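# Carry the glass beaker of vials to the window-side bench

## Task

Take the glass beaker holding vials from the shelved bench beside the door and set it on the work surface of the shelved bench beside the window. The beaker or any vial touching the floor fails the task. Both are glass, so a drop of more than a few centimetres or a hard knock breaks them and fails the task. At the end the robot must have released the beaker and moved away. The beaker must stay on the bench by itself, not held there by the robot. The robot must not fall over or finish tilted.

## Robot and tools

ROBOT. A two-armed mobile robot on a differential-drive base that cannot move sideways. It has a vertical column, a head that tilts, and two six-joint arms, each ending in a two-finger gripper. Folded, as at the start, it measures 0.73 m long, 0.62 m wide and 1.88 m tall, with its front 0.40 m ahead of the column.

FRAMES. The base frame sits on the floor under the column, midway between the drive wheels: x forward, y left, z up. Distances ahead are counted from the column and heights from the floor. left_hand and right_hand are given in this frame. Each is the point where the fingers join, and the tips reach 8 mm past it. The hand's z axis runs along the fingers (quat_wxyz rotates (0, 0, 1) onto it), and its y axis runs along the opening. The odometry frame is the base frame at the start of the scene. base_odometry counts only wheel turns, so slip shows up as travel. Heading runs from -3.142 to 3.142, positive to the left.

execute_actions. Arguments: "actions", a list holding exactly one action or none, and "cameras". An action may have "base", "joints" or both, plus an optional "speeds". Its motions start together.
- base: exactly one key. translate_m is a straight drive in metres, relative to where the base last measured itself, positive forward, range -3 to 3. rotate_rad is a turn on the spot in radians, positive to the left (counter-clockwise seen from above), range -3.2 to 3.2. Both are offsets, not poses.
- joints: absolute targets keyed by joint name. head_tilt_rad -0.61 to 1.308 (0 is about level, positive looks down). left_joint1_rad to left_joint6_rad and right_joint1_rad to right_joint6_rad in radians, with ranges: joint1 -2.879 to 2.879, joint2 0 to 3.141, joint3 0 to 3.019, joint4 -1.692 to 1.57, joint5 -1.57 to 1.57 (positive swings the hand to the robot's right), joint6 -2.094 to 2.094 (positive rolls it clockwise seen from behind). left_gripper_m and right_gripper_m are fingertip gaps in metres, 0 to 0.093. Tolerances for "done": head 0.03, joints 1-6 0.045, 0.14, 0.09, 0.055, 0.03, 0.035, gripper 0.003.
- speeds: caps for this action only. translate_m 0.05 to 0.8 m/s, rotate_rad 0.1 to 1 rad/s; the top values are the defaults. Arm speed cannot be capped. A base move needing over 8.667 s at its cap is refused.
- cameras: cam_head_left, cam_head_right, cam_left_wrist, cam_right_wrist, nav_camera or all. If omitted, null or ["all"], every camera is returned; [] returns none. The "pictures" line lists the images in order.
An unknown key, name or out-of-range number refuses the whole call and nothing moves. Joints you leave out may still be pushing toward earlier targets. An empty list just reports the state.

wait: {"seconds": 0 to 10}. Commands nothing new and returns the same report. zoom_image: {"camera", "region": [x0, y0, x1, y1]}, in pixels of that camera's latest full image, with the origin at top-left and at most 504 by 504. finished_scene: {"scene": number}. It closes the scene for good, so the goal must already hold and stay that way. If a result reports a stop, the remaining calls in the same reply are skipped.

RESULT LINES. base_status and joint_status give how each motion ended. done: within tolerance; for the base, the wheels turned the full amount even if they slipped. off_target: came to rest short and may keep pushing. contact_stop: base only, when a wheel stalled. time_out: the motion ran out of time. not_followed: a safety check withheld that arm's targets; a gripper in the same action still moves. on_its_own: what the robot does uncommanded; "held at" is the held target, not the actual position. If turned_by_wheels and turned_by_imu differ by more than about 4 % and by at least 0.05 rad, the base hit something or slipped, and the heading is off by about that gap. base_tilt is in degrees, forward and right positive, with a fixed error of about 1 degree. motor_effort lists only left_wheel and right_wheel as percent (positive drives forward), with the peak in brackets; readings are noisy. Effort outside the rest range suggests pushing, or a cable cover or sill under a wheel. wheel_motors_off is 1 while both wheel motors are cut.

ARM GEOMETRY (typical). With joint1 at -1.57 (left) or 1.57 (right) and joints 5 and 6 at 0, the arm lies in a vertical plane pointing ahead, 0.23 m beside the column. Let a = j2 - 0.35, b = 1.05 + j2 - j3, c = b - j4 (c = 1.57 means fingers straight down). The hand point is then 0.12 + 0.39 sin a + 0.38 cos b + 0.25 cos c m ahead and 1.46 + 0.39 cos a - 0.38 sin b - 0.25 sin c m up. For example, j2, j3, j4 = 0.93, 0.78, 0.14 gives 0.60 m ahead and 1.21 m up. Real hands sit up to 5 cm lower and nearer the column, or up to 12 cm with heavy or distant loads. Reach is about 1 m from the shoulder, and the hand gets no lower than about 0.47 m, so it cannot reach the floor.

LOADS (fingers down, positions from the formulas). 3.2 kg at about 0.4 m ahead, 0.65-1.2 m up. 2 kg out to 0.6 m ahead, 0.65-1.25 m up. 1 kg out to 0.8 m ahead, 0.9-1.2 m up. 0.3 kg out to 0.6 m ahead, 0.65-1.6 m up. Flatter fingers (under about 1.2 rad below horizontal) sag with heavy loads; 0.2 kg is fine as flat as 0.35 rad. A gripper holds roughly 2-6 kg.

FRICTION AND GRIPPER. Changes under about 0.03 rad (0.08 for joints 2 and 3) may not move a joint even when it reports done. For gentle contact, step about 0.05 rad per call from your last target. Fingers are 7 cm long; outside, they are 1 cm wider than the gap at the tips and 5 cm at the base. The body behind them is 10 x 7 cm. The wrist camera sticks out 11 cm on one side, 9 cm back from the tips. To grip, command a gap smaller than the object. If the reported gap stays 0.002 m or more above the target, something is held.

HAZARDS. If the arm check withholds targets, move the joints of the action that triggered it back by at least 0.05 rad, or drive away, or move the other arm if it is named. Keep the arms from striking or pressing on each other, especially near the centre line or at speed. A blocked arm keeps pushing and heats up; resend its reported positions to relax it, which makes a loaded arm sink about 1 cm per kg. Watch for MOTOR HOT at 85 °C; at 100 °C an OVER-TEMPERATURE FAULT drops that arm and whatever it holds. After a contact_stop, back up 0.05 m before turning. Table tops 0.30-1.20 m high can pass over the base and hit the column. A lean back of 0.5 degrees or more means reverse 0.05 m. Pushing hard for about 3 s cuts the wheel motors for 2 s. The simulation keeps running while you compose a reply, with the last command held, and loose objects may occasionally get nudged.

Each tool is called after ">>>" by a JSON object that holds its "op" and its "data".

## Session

>>> {"op": "execute_actions", "data": {"actions": []}}

Scene clock: 0.00 s.
base_odometry: x=+0.000 y=+0.000 heading=+0.000 (m, m, rad; odometry frame)
turned_by_wheels: +0.000 (rad since the last result)
turned_by_imu: +0.000 (rad since the last result)
base_tilt: forward=+0.2 right=-0.3 (deg)
base_status: not commanded
joint_positions: head_tilt_rad=+0.896 left_joint1_rad=-1.558 left_joint2_rad=+0.872 left_joint3_rad=+0.434 left_joint4_rad=-0.982 left_joint5_rad=+0.038 left_joint6_rad=+0.072 left_gripper_m=+0.095 right_joint1_rad=+1.601 right_joint2_rad=+0.857 right_joint3_rad=+0.432 right_joint4_rad=-0.918 right_joint5_rad=-0.011 right_joint6_rad=+0.069 right_gripper_m=+0.094
joint_status: not commanded
wheel_motors_off: 0
motor_effort: left_wheel=+2 right_wheel=+4 (%)
left_hand: x=+0.1578 y=+0.2208 z=+1.2551 quat_wxyz=(+0.433, -0.019, -0.901, +0.029) (m; base frame)
right_hand: x=+0.1702 y=-0.2165 z=+1.2442 quat_wxyz=(+0.398, -0.022, -0.917, +0.000) (m; base frame)
pictures: cam_head_left, cam_head_right, cam_left_wrist, cam_right_wrist, nav_camera
Images, in order (width x height): cam_head_left 672x504, cam_head_right 672x504, cam_left_wrist 672x504, cam_right_wrist 672x504, nav_camera 672x504.

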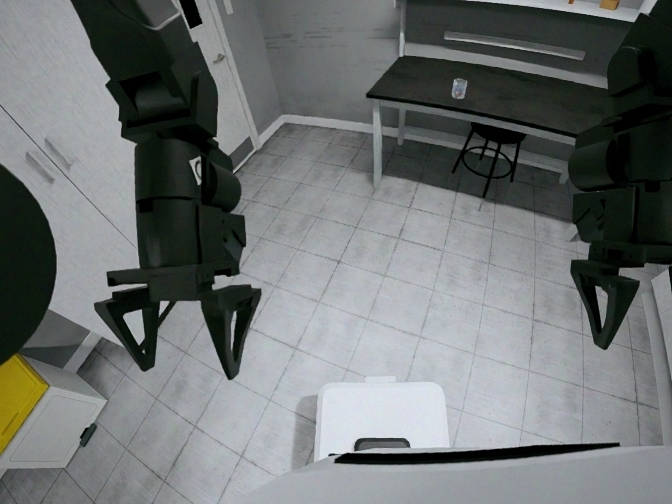

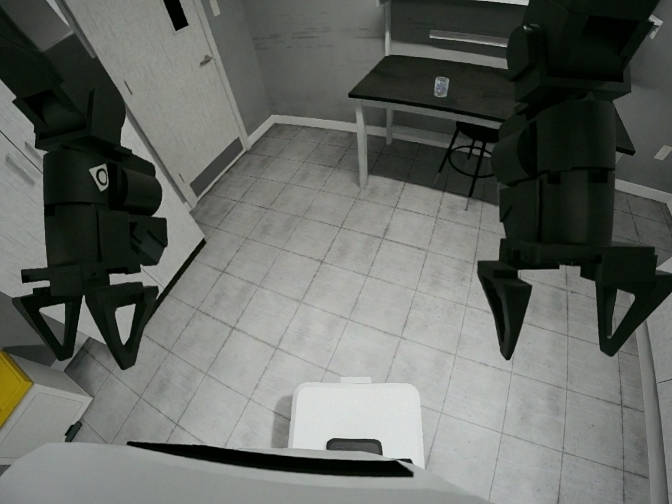

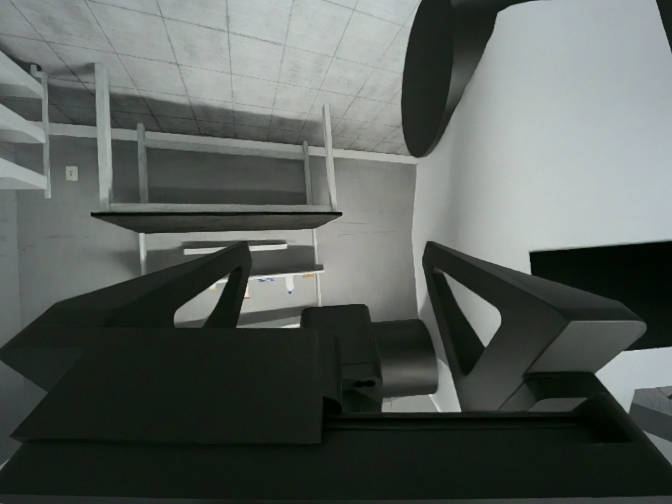

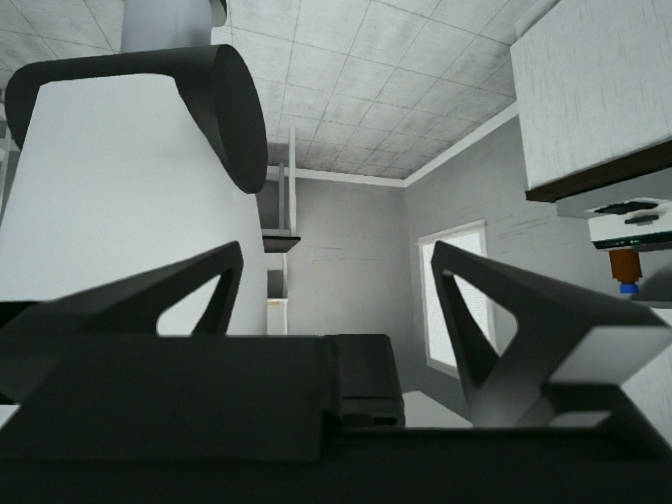

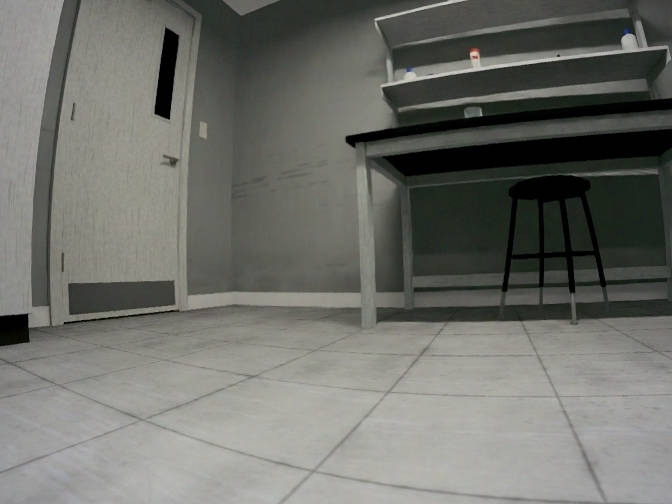

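>>> {"op": "execute_actions", "data": {"actions": [{"base":{"rotate_rad":-0.2},"joints":{"head_tilt_rad":0.7,"right_joint1_rad":1.57,"right_joint2_rad":1.35,"right_joint3_rad":1.35,"right_joint4_rad":-0.51,"right_joint5_rad":0,"right_joint6_rad":0,"right_gripper_m":0.093}}], "cameras": ["cam_head_right"]}}

>>> {"op": "execute_actions", "data": {"actions": [{"base":{"translate_m":1.05}}], "cameras": ["cam_head_right","cam_right_wrist","nav_camera"]}}

Scene clock: 24.33 s.
base_odometry: x=+0.000 y=+0.000 heading=-0.199 (m, m, rad; odometry frame)
turned_by_wheels: -0.199 (rad since the last result)
turned_by_imu: -0.197 (rad since the last result)
base_tilt: forward=+0.2 right=-0.2 (deg)
base_status: done
joint_positions: head_tilt_rad=+0.717 left_joint1_rad=-1.558 left_joint2_rad=+0.872 left_joint3_rad=+0.434 left_joint4_rad=-0.982 left_joint5_rad=+0.038 left_joint6_rad=+0.072 left_gripper_m=+0.095 right_joint1_rad=+1.574 right_joint2_rad=+1.352 right_joint3_rad=+1.347 right_joint4_rad=-0.519 right_joint5_rad=-0.004 right_joint6_rad=+0.007 right_gripper_m=+0.093
joint_status: all done
wheel_motors_off: 0
motor_effort: left_wheel=+5(35) right_wheel=-3(36) (%)
left_hand: x=+0.1578 y=+0.2208 z=+1.2551 quat_wxyz=(+0.433, -0.019, -0.901, +0.029) (m; base frame)
right_hand: x=+0.6382 y=-0.2228 z=+1.0848 quat_wxyz=(+0.000, -0.003, -1.000, -0.003) (m; base frame)
pictures: cam_head_right
Images, in order (width x height): cam_head_right 672x504.

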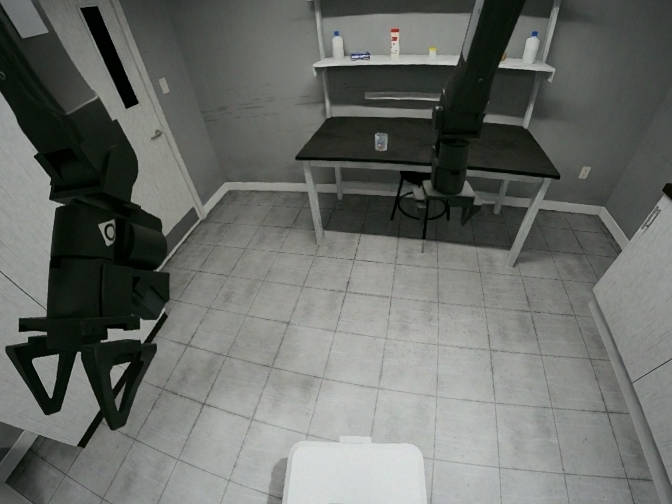

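Scene clock: 27.63 s.
base_odometry: x=+1.029 y=-0.208 heading=-0.199 (m, m, rad; odometry frame)
turned_by_wheels: +0.000 (rad since the last result)
turned_by_imu: -0.005 (rad since the last result)
base_tilt: forward=+0.1 right=-0.3 (deg)
base_status: done
joint_positions: head_tilt_rad=+0.716 left_joint1_rad=-1.558 left_joint2_rad=+0.872 left_joint3_rad=+0.436 left_joint4_rad=-0.982 left_joint5_rad=+0.038 left_joint6_rad=+0.072 left_gripper_m=+0.095 right_joint1_rad=+1.574 right_joint2_rad=+1.352 right_joint3_rad=+1.345 right_joint4_rad=-0.519 right_joint5_rad=-0.004 right_joint6_rad=+0.007 right_gripper_m=+0.093
joint_status: not commanded
wheel_motors_off: 0
motor_effort: left_wheel=+2(45) right_wheel=+0(57) (%)
left_hand: x=+0.1591 y=+0.2208 z=+1.2548 quat_wxyz=(+0.431, -0.019, -0.901, +0.029) (m; base frame)
right_hand: x=+0.6368 y=-0.2228 z=+1.0843 quat_wxyz=(+0.001, -0.003, -1.000, -0.003) (m; base frame)
pictures: cam_head_right, cam_right_wrist, nav_camera
Images, in order (width x height): cam_head_right 672x504, cam_right_wrist 672x504, nav_camera 672x504.

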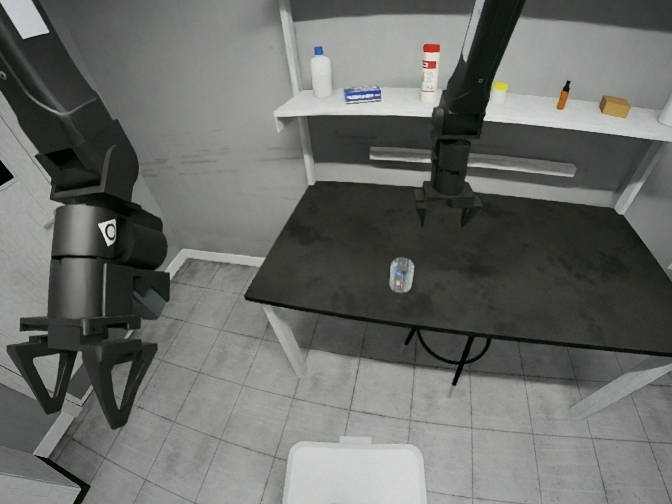

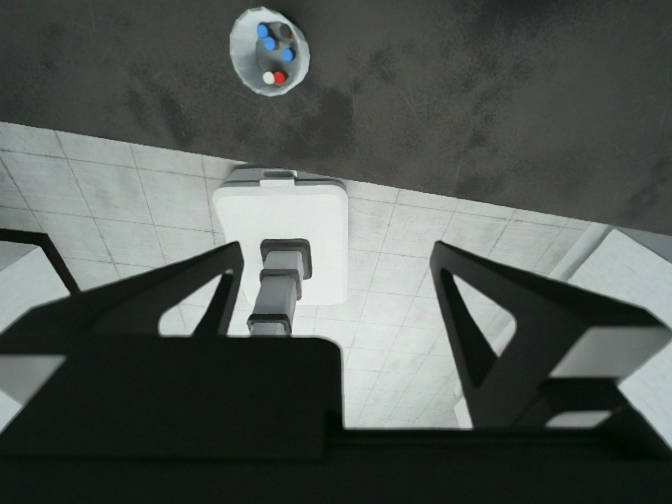

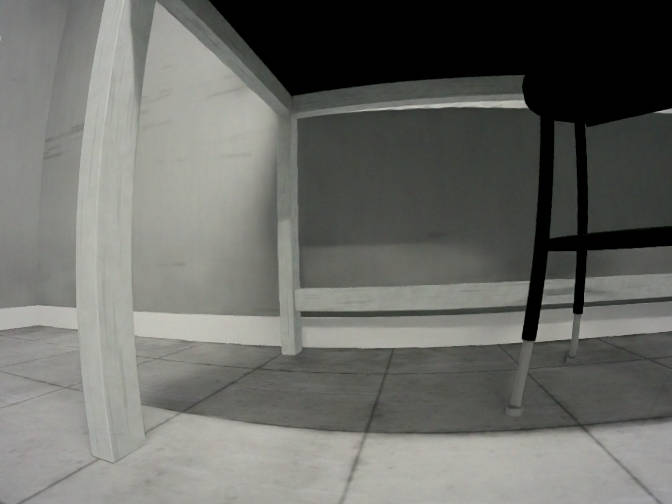

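>>> {"op": "execute_actions", "data": {"actions": [{"base":{"rotate_rad":0.088},"joints":{"right_joint2_rad":1.70,"right_joint3_rad":1.545,"right_joint4_rad":-0.335}}], "cameras": []}}

>>> {"op": "execute_actions", "data": {"actions": [{"base":{"translate_m":0.07}}], "cameras": ["cam_head_right","cam_right_wrist"]}}

Scene clock: 41.00 s.
base_odometry: x=+1.029 y=-0.208 heading=-0.112 (m, m, rad; odometry frame)
turned_by_wheels: +0.087 (rad since the last result)
turned_by_imu: +0.084 (rad since the last result)
base_tilt: forward=+0.4 right=-0.3 (deg)
base_status: done
joint_positions: head_tilt_rad=+0.716 left_joint1_rad=-1.558 left_joint2_rad=+0.872 left_joint3_rad=+0.436 left_joint4_rad=-0.982 left_joint5_rad=+0.038 left_joint6_rad=+0.072 left_gripper_m=+0.095 right_joint1_rad=+1.572 right_joint2_rad=+1.714 right_joint3_rad=+1.530 right_joint4_rad=-0.335 right_joint5_rad=-0.003 right_joint6_rad=+0.007 right_gripper_m=+0.093
joint_status: all done
wheel_motors_off: 0
motor_effort: left_wheel=+0(35) right_wheel=+0(41) (%)
left_hand: x=+0.1591 y=+0.2208 z=+1.2548 quat_wxyz=(+0.431, -0.019, -0.901, +0.029) (m; base frame)
right_hand: x=+0.6292 y=-0.2241 z=+0.9279 quat_wxyz=(-0.002, -0.003, -1.000, -0.002) (m; base frame)
pictures: none
No camera images: the call's "cameras" was empty. Leave "cameras" out to get every camera's image.

Scene clock: 42.37 s.
base_odometry: x=+1.099 y=-0.215 heading=-0.111 (m, m, rad; odometry frame)
turned_by_wheels: +0.001 (rad since the last result)
turned_by_imu: +0.000 (rad since the last result)
base_tilt: forward=+0.1 right=-0.2 (deg)
base_status: done
joint_positions: head_tilt_rad=+0.716 left_joint1_rad=-1.558 left_joint2_rad=+0.872 left_joint3_rad=+0.436 left_joint4_rad=-0.982 left_joint5_rad=+0.038 left_joint6_rad=+0.072 left_gripper_m=+0.095 right_joint1_rad=+1.572 right_joint2_rad=+1.710 right_joint3_rad=+1.538 right_joint4_rad=-0.335 right_joint5_rad=-0.003 right_joint6_rad=+0.007 right_gripper_m=+0.093
joint_status: not commanded
wheel_motors_off: 0
motor_effort: left_wheel=-1(50) right_wheel=-1(44) (%)
left_hand: x=+0.1587 y=+0.2208 z=+1.2549 quat_wxyz=(+0.432, -0.019, -0.901, +0.029) (m; base frame)
right_hand: x=+0.6359 y=-0.2243 z=+0.9308 quat_wxyz=(-0.008, -0.003, -1.000, -0.002) (m; base frame)
pictures: cam_head_right, cam_right_wrist
Images, in order (width x height): cam_head_right 672x504, cam_right_wrist 672x504.

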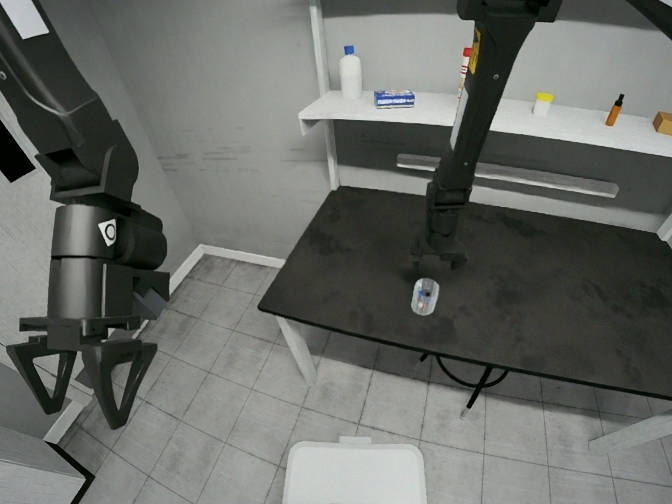

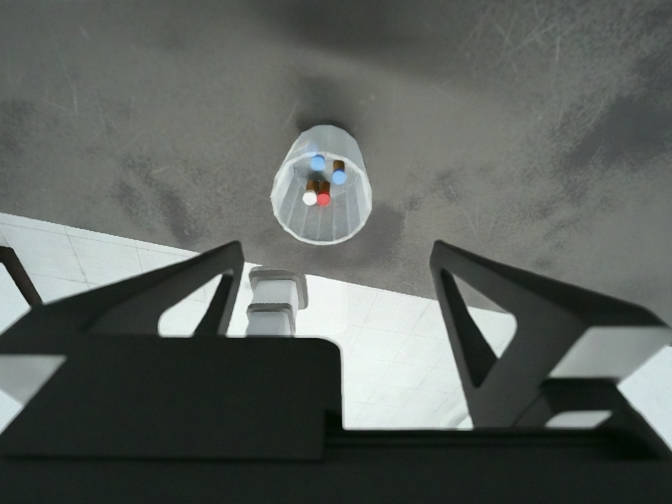

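>>> {"op": "execute_actions", "data": {"actions": [{"base":{"rotate_rad":0.018},"joints":{"right_joint2_rad":1.85,"right_joint3_rad":1.67,"right_joint4_rad":-0.32}}], "cameras": ["cam_right_wrist"]}}

Scene clock: 56.60 s.
base_odometry: x=+1.099 y=-0.215 heading=-0.095 (m, m, rad; odometry frame)
turned_by_wheels: +0.017 (rad since the last result)
turned_by_imu: +0.015 (rad since the last result)
base_tilt: forward=+0.2 right=-0.2 (deg)
base_status: done
joint_positions: head_tilt_rad=+0.716 left_joint1_rad=-1.558 left_joint2_rad=+0.872 left_joint3_rad=+0.435 left_joint4_rad=-0.982 left_joint5_rad=+0.038 left_joint6_rad=+0.072 left_gripper_m=+0.095 right_joint1_rad=+1.572 right_joint2_rad=+1.851 right_joint3_rad=+1.664 right_joint4_rad=-0.328 right_joint5_rad=-0.003 right_joint6_rad=+0.007 right_gripper_m=+0.093
joint_status: all done
wheel_motors_off: 0
motor_effort: left_wheel=-1(40) right_wheel=+2(47) (%)
left_hand: x=+0.1585 y=+0.2208 z=+1.2550 quat_wxyz=(+0.432, -0.019, -0.901, +0.029) (m; base frame)
right_hand: x=+0.6360 y=-0.2237 z=+0.8753 quat_wxyz=(-0.004, -0.003, -1.000, -0.002) (m; base frame)
pictures: cam_right_wrist
Images, in order (width x height): cam_right_wrist 672x504.

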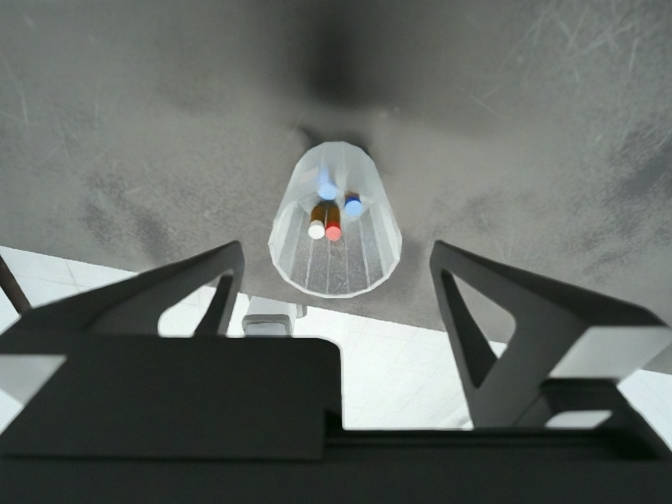

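>>> {"op": "execute_actions", "data": {"actions": [{"joints":{"right_joint2_rad":2.0,"right_joint3_rad":1.81}}], "cameras": ["cam_right_wrist"]}}

>>> {"op": "execute_actions", "data": {"actions": [{"joints":{"right_gripper_m":0.04}}], "cameras": ["cam_right_wrist"]}}

Scene clock: 68.40 s.
base_odometry: x=+1.099 y=-0.215 heading=-0.095 (m, m, rad; odometry frame)
turned_by_wheels: +0.000 (rad since the last result)
turned_by_imu: -0.001 (rad since the last result)
base_tilt: forward=+0.2 right=-0.4 (deg)
base_status: not commanded
joint_positions: head_tilt_rad=+0.716 left_joint1_rad=-1.558 left_joint2_rad=+0.872 left_joint3_rad=+0.435 left_joint4_rad=-0.982 left_joint5_rad=+0.038 left_joint6_rad=+0.072 left_gripper_m=+0.095 right_joint1_rad=+1.572 right_joint2_rad=+2.003 right_joint3_rad=+1.803 right_joint4_rad=-0.328 right_joint5_rad=-0.003 right_joint6_rad=+0.007 right_gripper_m=+0.093
joint_status: all done
wheel_motors_off: 0
motor_effort: left_wheel=-1(0) right_wheel=+3(3) (%)
left_hand: x=+0.1585 y=+0.2208 z=+1.2550 quat_wxyz=(+0.432, -0.019, -0.901, +0.029) (m; base frame)
right_hand: x=+0.6273 y=-0.2236 z=+0.8151 quat_wxyz=(+0.002, -0.003, -1.000, -0.002) (m; base frame)
pictures: cam_right_wrist
Images, in order (width x height): cam_right_wrist 672x504.

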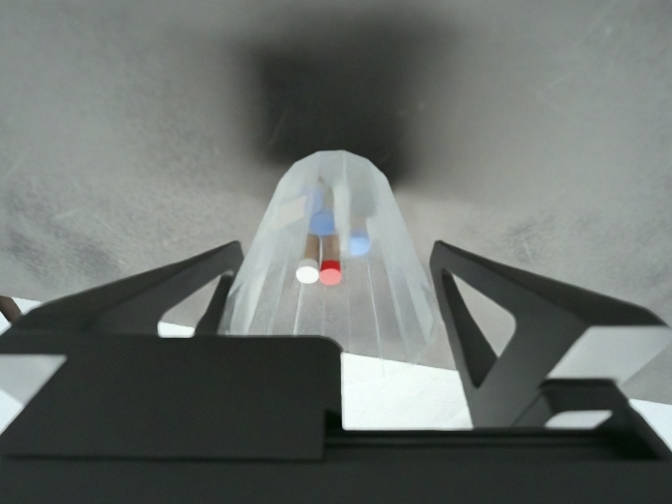

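Scene clock: 69.00 s.
base_odometry: x=+1.099 y=-0.215 heading=-0.095 (m, m, rad; odometry frame)
turned_by_wheels: +0.000 (rad since the last result)
turned_by_imu: +0.000 (rad since the last result)
base_tilt: forward=+0.1 right=-0.3 (deg)
base_status: not commanded
joint_positions: head_tilt_rad=+0.716 left_joint1_rad=-1.558 left_joint2_rad=+0.872 left_joint3_rad=+0.435 left_joint4_rad=-0.982 left_joint5_rad=+0.038 left_joint6_rad=+0.072 left_gripper_m=+0.095 right_joint1_rad=+1.572 right_joint2_rad=+2.003 right_joint3_rad=+1.803 right_joint4_rad=-0.328 right_joint5_rad=-0.003 right_joint6_rad=+0.007 right_gripper_m=+0.069
joint_status: right_gripper_m off_target (ended at +0.069, target +0.040)
wheel_motors_off: 0
motor_effort: left_wheel=-3(3) right_wheel=+4(4) (%)
left_hand: x=+0.1585 y=+0.2208 z=+1.2550 quat_wxyz=(+0.432, -0.019, -0.901, +0.029) (m; base frame)
right_hand: x=+0.6275 y=-0.2237 z=+0.8152 quat_wxyz=(+0.002, -0.003, -1.000, -0.002) (m; base frame)
pictures: cam_right_wrist
Images, in order (width x height): cam_right_wrist 672x504.

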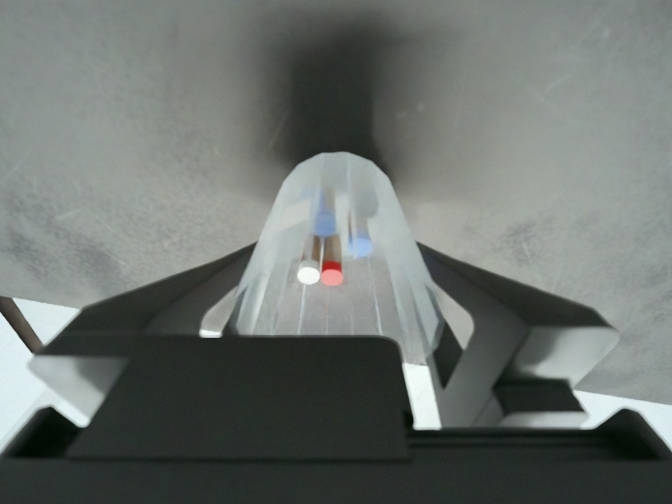

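>>> {"op": "execute_actions", "data": {"actions": [{"joints":{"right_joint2_rad":1.45,"right_joint3_rad":1.385,"right_joint4_rad":-0.45,"head_tilt_rad":0.6}}], "cameras": ["cam_right_wrist","cam_head_left","cam_left_wrist"]}}

Scene clock: 83.53 s.
base_odometry: x=+1.099 y=-0.215 heading=-0.095 (m, m, rad; odometry frame)
turned_by_wheels: +0.000 (rad since the last result)
turned_by_imu: -0.001 (rad since the last result)
base_tilt: forward=+0.2 right=-0.2 (deg)
base_status: not commanded
joint_positions: head_tilt_rad=+0.618 left_joint1_rad=-1.558 left_joint2_rad=+0.872 left_joint3_rad=+0.435 left_joint4_rad=-0.982 left_joint5_rad=+0.038 left_joint6_rad=+0.072 left_gripper_m=+0.095 right_joint1_rad=+1.572 right_joint2_rad=+1.452 right_joint3_rad=+1.378 right_joint4_rad=-0.444 right_joint5_rad=-0.003 right_joint6_rad=+0.007 right_gripper_m=+0.069
joint_status: all done
wheel_motors_off: 0
motor_effort: left_wheel=-2(0) right_wheel=+3(3) (%)
left_hand: x=+0.1585 y=+0.2208 z=+1.2550 quat_wxyz=(+0.432, -0.019, -0.901, +0.029) (m; base frame)
right_hand: x=+0.6352 y=-0.2240 z=+1.0388 quat_wxyz=(-0.003, -0.003, -1.000, -0.002) (m; base frame)
pictures: cam_head_left, cam_left_wrist, cam_right_wrist
Images, in order (width x height): cam_head_left 672x504, cam_left_wrist 672x504, cam_right_wrist 672x504.

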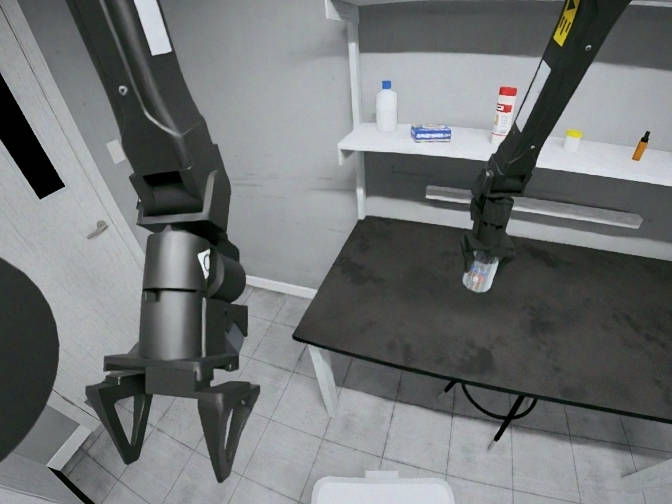

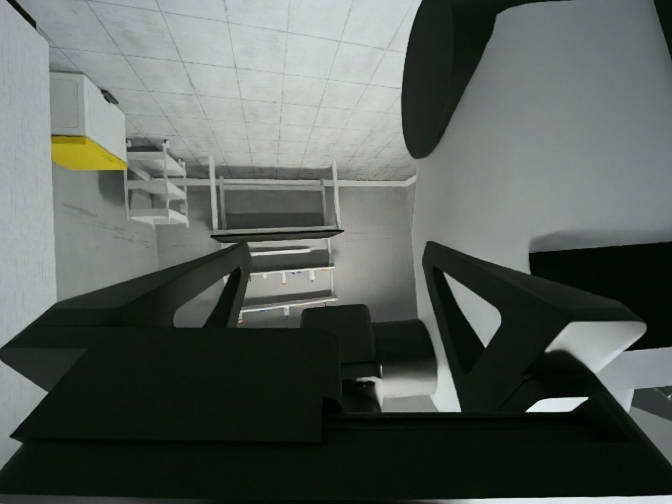

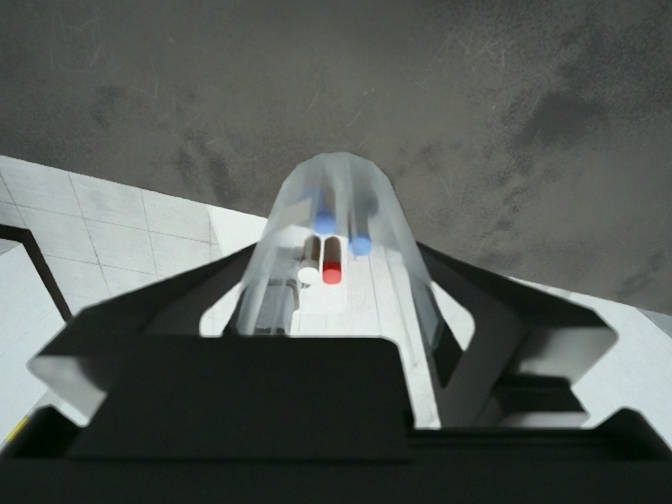

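>>> {"op": "execute_actions", "data": {"actions": [{"base":{"translate_m":-0.12}}], "cameras": []}}

>>> {"op": "execute_actions", "data": {"actions": [{"base":{"rotate_rad":2.9}}], "cameras": ["cam_right_wrist","cam_head_right","nav_camera"]}}

Scene clock: 110.87 s.
base_odometry: x=+0.980 y=-0.204 heading=-0.094 (m, m, rad; odometry frame)
turned_by_wheels: +0.001 (rad since the last result)
turned_by_imu: +0.000 (rad since the last result)
base_tilt: forward=+0.2 right=-0.3 (deg)
base_status: done
joint_positions: head_tilt_rad=+0.617 left_joint1_rad=-1.558 left_joint2_rad=+0.872 left_joint3_rad=+0.433 left_joint4_rad=-0.982 left_joint5_rad=+0.038 left_joint6_rad=+0.072 left_gripper_m=+0.095 right_joint1_rad=+1.572 right_joint2_rad=+1.453 right_joint3_rad=+1.375 right_joint4_rad=-0.444 right_joint5_rad=-0.003 right_joint6_rad=+0.007 right_gripper_m=+0.069
joint_status: not commanded
wheel_motors_off: 0
motor_effort: left_wheel=+2(52) right_wheel=+0(25) (%)
left_hand: x=+0.1570 y=+0.2208 z=+1.2554 quat_wxyz=(+0.433, -0.019, -0.901, +0.029) (m; base frame)
right_hand: x=+0.6329 y=-0.2240 z=+1.0379 quat_wxyz=(-0.001, -0.003, -1.000, -0.002) (m; base frame)
pictures: none
No camera images: the call's "cameras" was empty. Leave "cameras" out to get every camera's image.

Scene clock: 115.07 s.
base_odometry: x=+0.980 y=-0.204 heading=+2.806 (m, m, rad; odometry frame)
turned_by_wheels: +2.900 (rad since the last result)
turned_by_imu: +2.886 (rad since the last result)
base_tilt: forward=+0.3 right=-0.2 (deg)
base_status: done
joint_positions: head_tilt_rad=+0.617 left_joint1_rad=-1.558 left_joint2_rad=+0.872 left_joint3_rad=+0.433 left_joint4_rad=-0.982 left_joint5_rad=+0.038 left_joint6_rad=+0.072 left_gripper_m=+0.095 right_joint1_rad=+1.569 right_joint2_rad=+1.453 right_joint3_rad=+1.375 right_joint4_rad=-0.444 right_joint5_rad=-0.002 right_joint6_rad=+0.007 right_gripper_m=+0.069
joint_status: not commanded
wheel_motors_off: 0
motor_effort: left_wheel=+1(30) right_wheel=+1(54) (%)
left_hand: x=+0.1570 y=+0.2208 z=+1.2554 quat_wxyz=(+0.433, -0.019, -0.901, +0.029) (m; base frame)
right_hand: x=+0.6329 y=-0.2260 z=+1.0379 quat_wxyz=(-0.001, -0.004, -1.000, -0.001) (m; base frame)
pictures: cam_head_right, cam_right_wrist, nav_camera
Images, in order (width x height): cam_head_right 672x504, cam_right_wrist 672x504, nav_camera 672x504.

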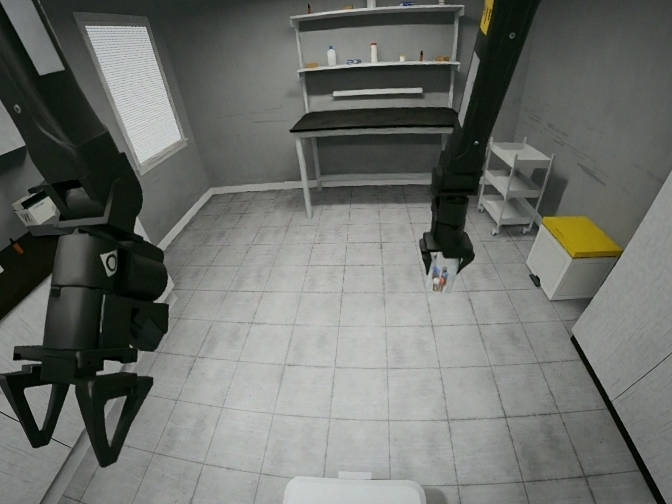

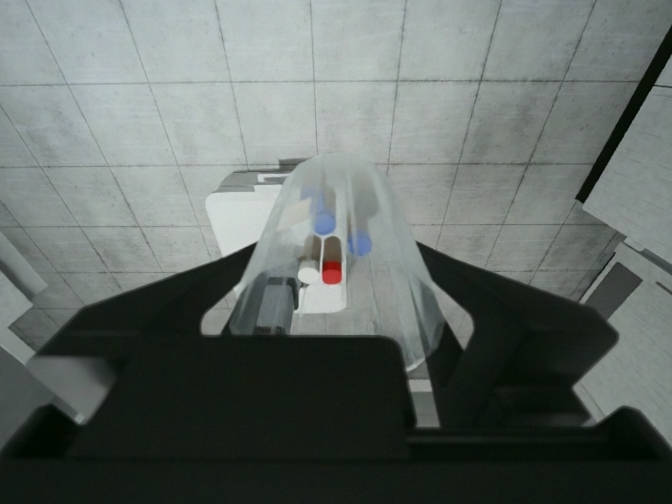

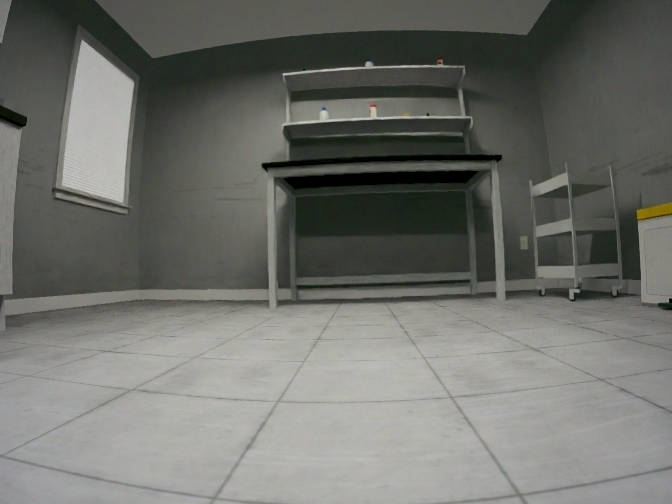

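>>> {"op": "execute_actions", "data": {"actions": [{"base":{"translate_m":1.97},"joints":{"head_tilt_rad":0.7,"right_joint2_rad":1.35,"right_joint3_rad":1.35,"right_joint4_rad":-0.51}}], "cameras": ["cam_right_wrist","cam_head_right"]}}

Scene clock: 128.23 s.
base_odometry: x=-0.880 y=+0.445 heading=+2.806 (m, m, rad; odometry frame)
turned_by_wheels: +0.000 (rad since the last result)
turned_by_imu: -0.009 (rad since the last result)
base_tilt: forward=+0.3 right=-0.2 (deg)
base_status: done
joint_positions: head_tilt_rad=+0.703 left_joint1_rad=-1.558 left_joint2_rad=+0.872 left_joint3_rad=+0.434 left_joint4_rad=-0.982 left_joint5_rad=+0.038 left_joint6_rad=+0.072 left_gripper_m=+0.095 right_joint1_rad=+1.569 right_joint2_rad=+1.362 right_joint3_rad=+1.333 right_joint4_rad=-0.506 right_joint5_rad=-0.002 right_joint6_rad=+0.007 right_gripper_m=+0.069
joint_status: all done
wheel_motors_off: 0
motor_effort: left_wheel=+1(45) right_wheel=+1(64) (%)
left_hand: x=+0.1579 y=+0.2208 z=+1.2552 quat_wxyz=(+0.432, -0.019, -0.901, +0.029) (m; base frame)
right_hand: x=+0.6296 y=-0.2260 z=+1.0771 quat_wxyz=(+0.005, -0.004, -1.000, -0.001) (m; base frame)
pictures: cam_head_right, cam_right_wrist
Images, in order (width x height): cam_head_right 672x504, cam_right_wrist 672x504.

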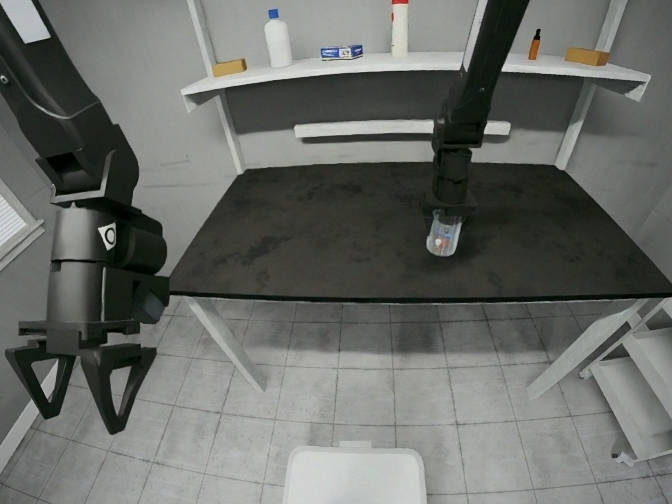

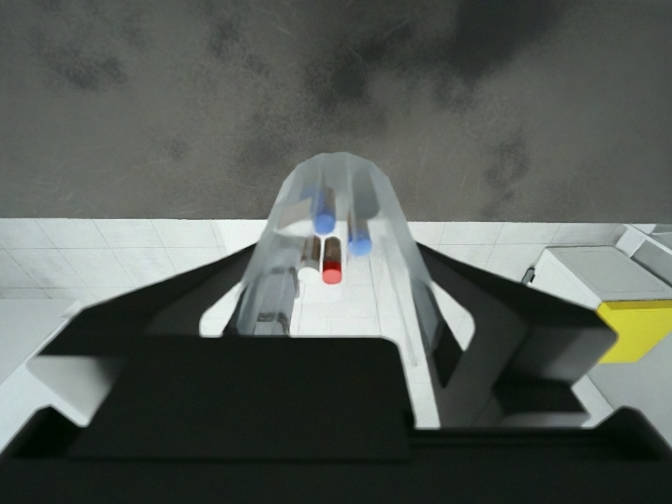

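>>> {"op": "execute_actions", "data": {"actions": [{"base":{"translate_m":0.15},"joints":{"right_joint2_rad":1.49,"right_joint3_rad":1.41,"right_joint4_rad":-0.41}}], "cameras": ["cam_right_wrist","cam_head_right"]}}

Scene clock: 141.83 s.
base_odometry: x=-1.022 y=+0.494 heading=+2.806 (m, m, rad; odometry frame)
turned_by_wheels: +0.000 (rad since the last result)
turned_by_imu: -0.002 (rad since the last result)
base_tilt: forward=+0.3 right=-0.2 (deg)
base_status: done
joint_positions: head_tilt_rad=+0.704 left_joint1_rad=-1.558 left_joint2_rad=+0.872 left_joint3_rad=+0.436 left_joint4_rad=-0.982 left_joint5_rad=+0.038 left_joint6_rad=+0.072 left_gripper_m=+0.095 right_joint1_rad=+1.569 right_joint2_rad=+1.508 right_joint3_rad=+1.398 right_joint4_rad=-0.417 right_joint5_rad=-0.002 right_joint6_rad=+0.007 right_gripper_m=+0.069
joint_status: all done
wheel_motors_off: 0
motor_effort: left_wheel=-1(32) right_wheel=+0(39) (%)
left_hand: x=+0.1587 y=+0.2208 z=+1.2549 quat_wxyz=(+0.432, -0.019, -0.901, +0.029) (m; base frame)
right_hand: x=+0.6293 y=-0.2260 z=+1.0135 quat_wxyz=(+0.002, -0.004, -1.000, -0.001) (m; base frame)
pictures: cam_head_right, cam_right_wrist
Images, in order (width x height): cam_head_right 672x504, cam_right_wrist 672x504.

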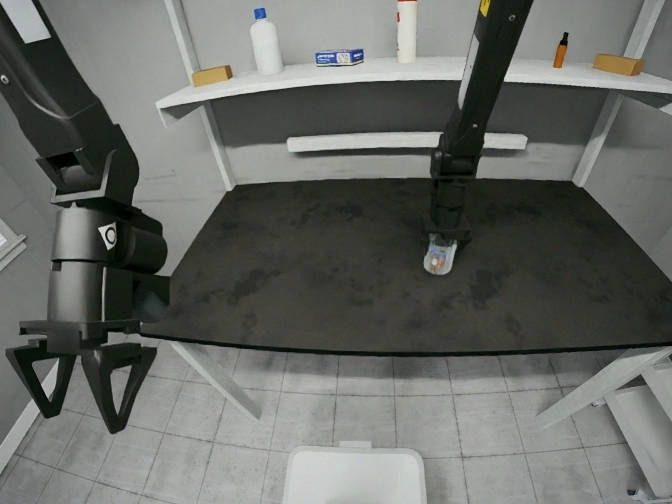

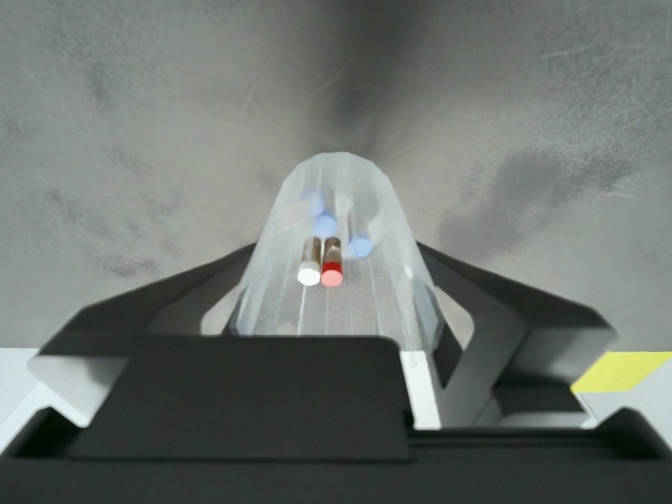

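>>> {"op": "execute_actions", "data": {"actions": [{"joints":{"right_joint2_rad":1.59,"right_joint3_rad":1.465,"right_joint4_rad":-0.365}}], "cameras": []}}

>>> {"op": "execute_actions", "data": {"actions": [{"joints":{"right_joint2_rad":1.63,"right_joint3_rad":1.49,"right_joint4_rad":-0.35}}], "cameras": ["cam_right_wrist"]}}

Scene clock: 151.30 s.
base_odometry: x=-1.022 y=+0.494 heading=+2.806 (m, m, rad; odometry frame)
turned_by_wheels: +0.000 (rad since the last result)
turned_by_imu: -0.001 (rad since the last result)
base_tilt: forward=+0.3 right=-0.3 (deg)
base_status: not commanded
joint_positions: head_tilt_rad=+0.704 left_joint1_rad=-1.558 left_joint2_rad=+0.872 left_joint3_rad=+0.436 left_joint4_rad=-0.982 left_joint5_rad=+0.038 left_joint6_rad=+0.072 left_gripper_m=+0.095 right_joint1_rad=+1.569 right_joint2_rad=+1.593 right_joint3_rad=+1.459 right_joint4_rad=-0.373 right_joint5_rad=-0.002 right_joint6_rad=+0.007 right_gripper_m=+0.069
joint_status: all done
wheel_motors_off: 0
motor_effort: left_wheel=+0(0) right_wheel=+1(1) (%)
left_hand: x=+0.1587 y=+0.2208 z=+1.2549 quat_wxyz=(+0.432, -0.019, -0.901, +0.029) (m; base frame)
right_hand: x=+0.6375 y=-0.2261 z=+0.9794 quat_wxyz=(-0.008, -0.004, -1.000, -0.001) (m; base frame)
pictures: none
No camera images: the call's "cameras" was empty. Leave "cameras" out to get every camera's image.

Scene clock: 151.97 s.
base_odometry: x=-1.022 y=+0.494 heading=+2.806 (m, m, rad; odometry frame)
turned_by_wheels: +0.000 (rad since the last result)
turned_by_imu: +0.000 (rad since the last result)
base_tilt: forward=+0.2 right=-0.2 (deg)
base_status: not commanded
joint_positions: head_tilt_rad=+0.704 left_joint1_rad=-1.558 left_joint2_rad=+0.872 left_joint3_rad=+0.436 left_joint4_rad=-0.982 left_joint5_rad=+0.038 left_joint6_rad=+0.072 left_gripper_m=+0.095 right_joint1_rad=+1.569 right_joint2_rad=+1.621 right_joint3_rad=+1.475 right_joint4_rad=-0.364 right_joint5_rad=-0.002 right_joint6_rad=+0.007 right_gripper_m=+0.069
joint_status: all done
wheel_motors_off: 0
motor_effort: left_wheel=+0(1) right_wheel=+0(1) (%)
left_hand: x=+0.1587 y=+0.2208 z=+1.2549 quat_wxyz=(+0.432, -0.019, -0.901, +0.029) (m; base frame)
right_hand: x=+0.6363 y=-0.2261 z=+0.9677 quat_wxyz=(-0.007, -0.004, -1.000, -0.001) (m; base frame)
pictures: cam_right_wrist
Images, in order (width x height): cam_right_wrist 672x504.

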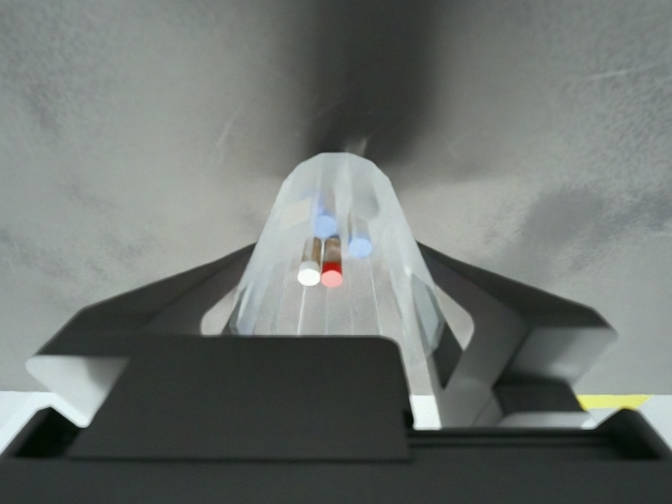

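>>> {"op": "execute_actions", "data": {"actions": [{"joints":{"right_joint2_rad":1.665,"right_joint3_rad":1.505}}], "cameras": ["cam_right_wrist"]}}

Scene clock: 155.73 s.
base_odometry: x=-1.022 y=+0.494 heading=+2.806 (m, m, rad; odometry frame)
turned_by_wheels: +0.000 (rad since the last result)
turned_by_imu: -0.001 (rad since the last result)
base_tilt: forward=+0.3 right=-0.4 (deg)
base_status: not commanded
joint_positions: head_tilt_rad=+0.704 left_joint1_rad=-1.558 left_joint2_rad=+0.872 left_joint3_rad=+0.436 left_joint4_rad=-0.982 left_joint5_rad=+0.038 left_joint6_rad=+0.072 left_gripper_m=+0.095 right_joint1_rad=+1.569 right_joint2_rad=+1.624 right_joint3_rad=+1.480 right_joint4_rad=-0.364 right_joint5_rad=-0.002 right_joint6_rad=+0.006 right_gripper_m=+0.069
joint_status: all done
wheel_motors_off: 0
motor_effort: left_wheel=+1(1) right_wheel=+1(1) (%)
left_hand: x=+0.1587 y=+0.2208 z=+1.2549 quat_wxyz=(+0.432, -0.019, -0.901, +0.029) (m; base frame)
right_hand: x=+0.6378 y=-0.2261 z=+0.9669 quat_wxyz=(-0.008, -0.003, -1.000, -0.001) (m; base frame)
pictures: cam_right_wrist
Images, in order (width x height): cam_right_wrist 672x504.

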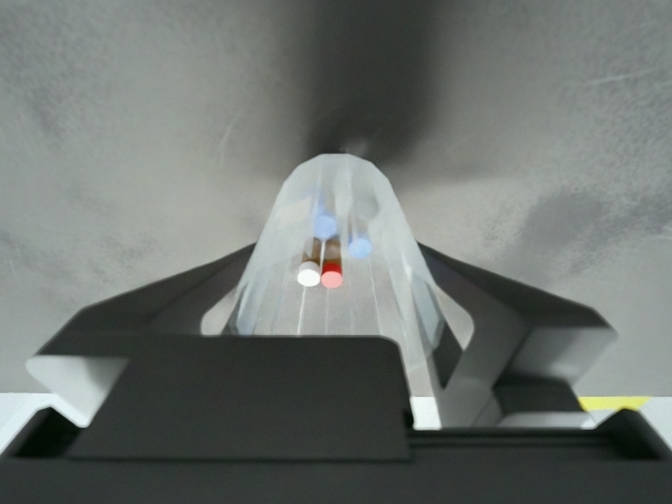

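>>> {"op": "execute_actions", "data": {"actions": [{"joints":{"right_gripper_m":0.093,"right_joint2_rad":1.62,"right_joint3_rad":1.48}}], "cameras": ["cam_right_wrist"]}}

>>> {"op": "execute_actions", "data": {"actions": [{"joints":{"right_joint2_rad":1.41,"right_joint3_rad":1.37,"right_joint4_rad":-0.45}}], "cameras": ["cam_right_wrist"]}}

Scene clock: 162.80 s.
base_odometry: x=-1.022 y=+0.494 heading=+2.806 (m, m, rad; odometry frame)
turned_by_wheels: +0.000 (rad since the last result)
turned_by_imu: -0.001 (rad since the last result)
base_tilt: forward=+0.2 right=-0.3 (deg)
base_status: not commanded
joint_positions: head_tilt_rad=+0.704 left_joint1_rad=-1.558 left_joint2_rad=+0.872 left_joint3_rad=+0.436 left_joint4_rad=-0.982 left_joint5_rad=+0.038 left_joint6_rad=+0.072 left_gripper_m=+0.095 right_joint1_rad=+1.569 right_joint2_rad=+1.622 right_joint3_rad=+1.478 right_joint4_rad=-0.364 right_joint5_rad=-0.002 right_joint6_rad=+0.006 right_gripper_m=+0.093
joint_status: all done
wheel_motors_off: 0
motor_effort: left_wheel=+0(2) right_wheel=-1(1) (%)
left_hand: x=+0.1587 y=+0.2208 z=+1.2549 quat_wxyz=(+0.432, -0.019, -0.901, +0.029) (m; base frame)
right_hand: x=+0.6373 y=-0.2261 z=+0.9675 quat_wxyz=(-0.008, -0.003, -1.000, -0.001) (m; base frame)
pictures: cam_right_wrist
Images, in order (width x height): cam_right_wrist 672x504.

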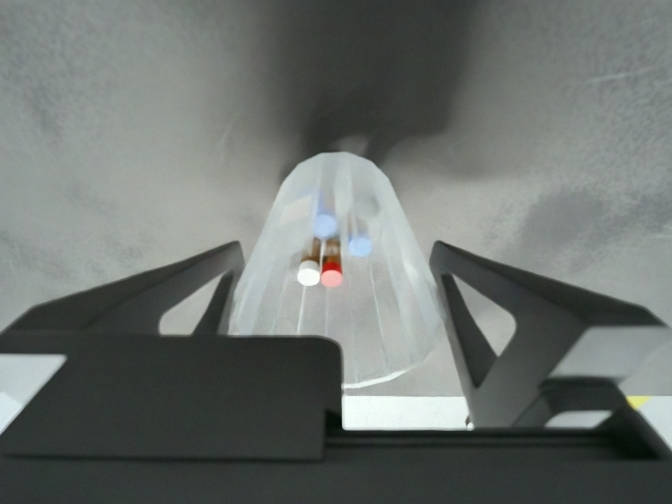

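Scene clock: 163.93 s.
base_odometry: x=-1.022 y=+0.494 heading=+2.806 (m, m, rad; odometry frame)
turned_by_wheels: +0.000 (rad since the last result)
turned_by_imu: +0.000 (rad since the last result)
base_tilt: forward=+0.2 right=-0.2 (deg)
base_status: not commanded
joint_positions: head_tilt_rad=+0.704 left_joint1_rad=-1.558 left_joint2_rad=+0.872 left_joint3_rad=+0.436 left_joint4_rad=-0.982 left_joint5_rad=+0.038 left_joint6_rad=+0.072 left_gripper_m=+0.095 right_joint1_rad=+1.569 right_joint2_rad=+1.392 right_joint3_rad=+1.367 right_joint4_rad=-0.446 right_joint5_rad=-0.002 right_joint6_rad=+0.006 right_gripper_m=+0.093
joint_status: all done
wheel_motors_off: 0
motor_effort: left_wheel=+1(0) right_wheel=+0(1) (%)
left_hand: x=+0.1587 y=+0.2208 z=+1.2549 quat_wxyz=(+0.432, -0.019, -0.901, +0.029) (m; base frame)
right_hand: x=+0.6524 y=-0.2260 z=+1.0678 quat_wxyz=(-0.026, -0.003, -1.000, -0.001) (m; base frame)
pictures: cam_right_wrist
Images, in order (width x height): cam_right_wrist 672x504.

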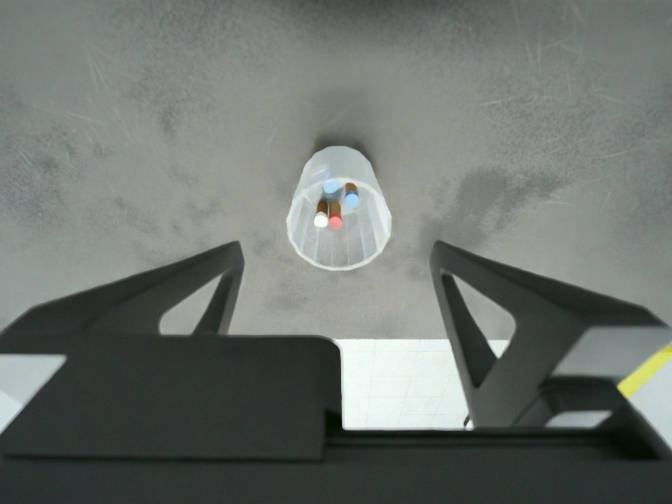

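>>> {"op": "execute_actions", "data": {"actions": [{"base":{"translate_m":-0.5},"joints":{"right_joint2_rad":1.28,"right_joint3_rad":1.2,"right_joint4_rad":-0.6}}], "cameras": ["cam_head_right"]}}

>>> {"op": "finished_scene", "data": {"scene": 2}}

Scene clock: 170.97 s.
base_odometry: x=-0.550 y=+0.330 heading=+2.807 (m, m, rad; odometry frame)
turned_by_wheels: +0.001 (rad since the last result)
turned_by_imu: +0.001 (rad since the last result)
base_tilt: forward=+0.1 right=-0.3 (deg)
base_status: done
joint_positions: head_tilt_rad=+0.704 left_joint1_rad=-1.558 left_joint2_rad=+0.871 left_joint3_rad=+0.431 left_joint4_rad=-0.982 left_joint5_rad=+0.038 left_joint6_rad=+0.072 left_gripper_m=+0.095 right_joint1_rad=+1.569 right_joint2_rad=+1.285 right_joint3_rad=+1.192 right_joint4_rad=-0.591 right_joint5_rad=-0.002 right_joint6_rad=+0.006 right_gripper_m=+0.093
joint_status: all done
wheel_motors_off: 0
motor_effort: left_wheel=+1(44) right_wheel=-2(53) (%)
left_hand: x=+0.1565 y=+0.2208 z=+1.2556 quat_wxyz=(+0.433, -0.019, -0.900, +0.029) (m; base frame)
right_hand: x=+0.5546 y=-0.2259 z=+1.0936 quat_wxyz=(+0.080, -0.003, -0.997, +0.000) (m; base frame)
pictures: cam_head_right
Images, in order (width x height): cam_head_right 672x504.

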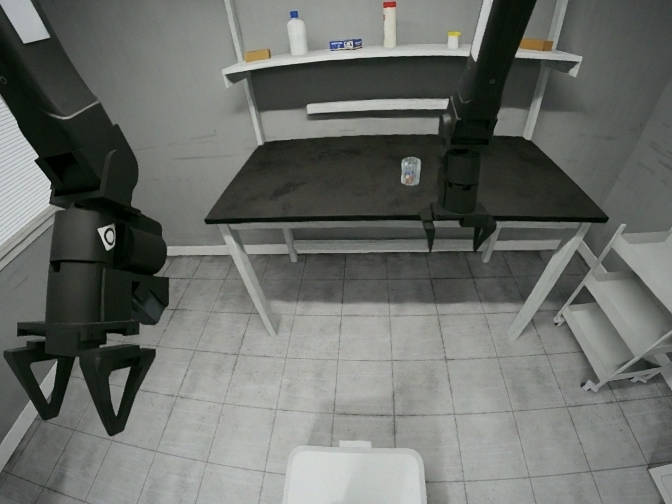

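The scene is finished: the task was done.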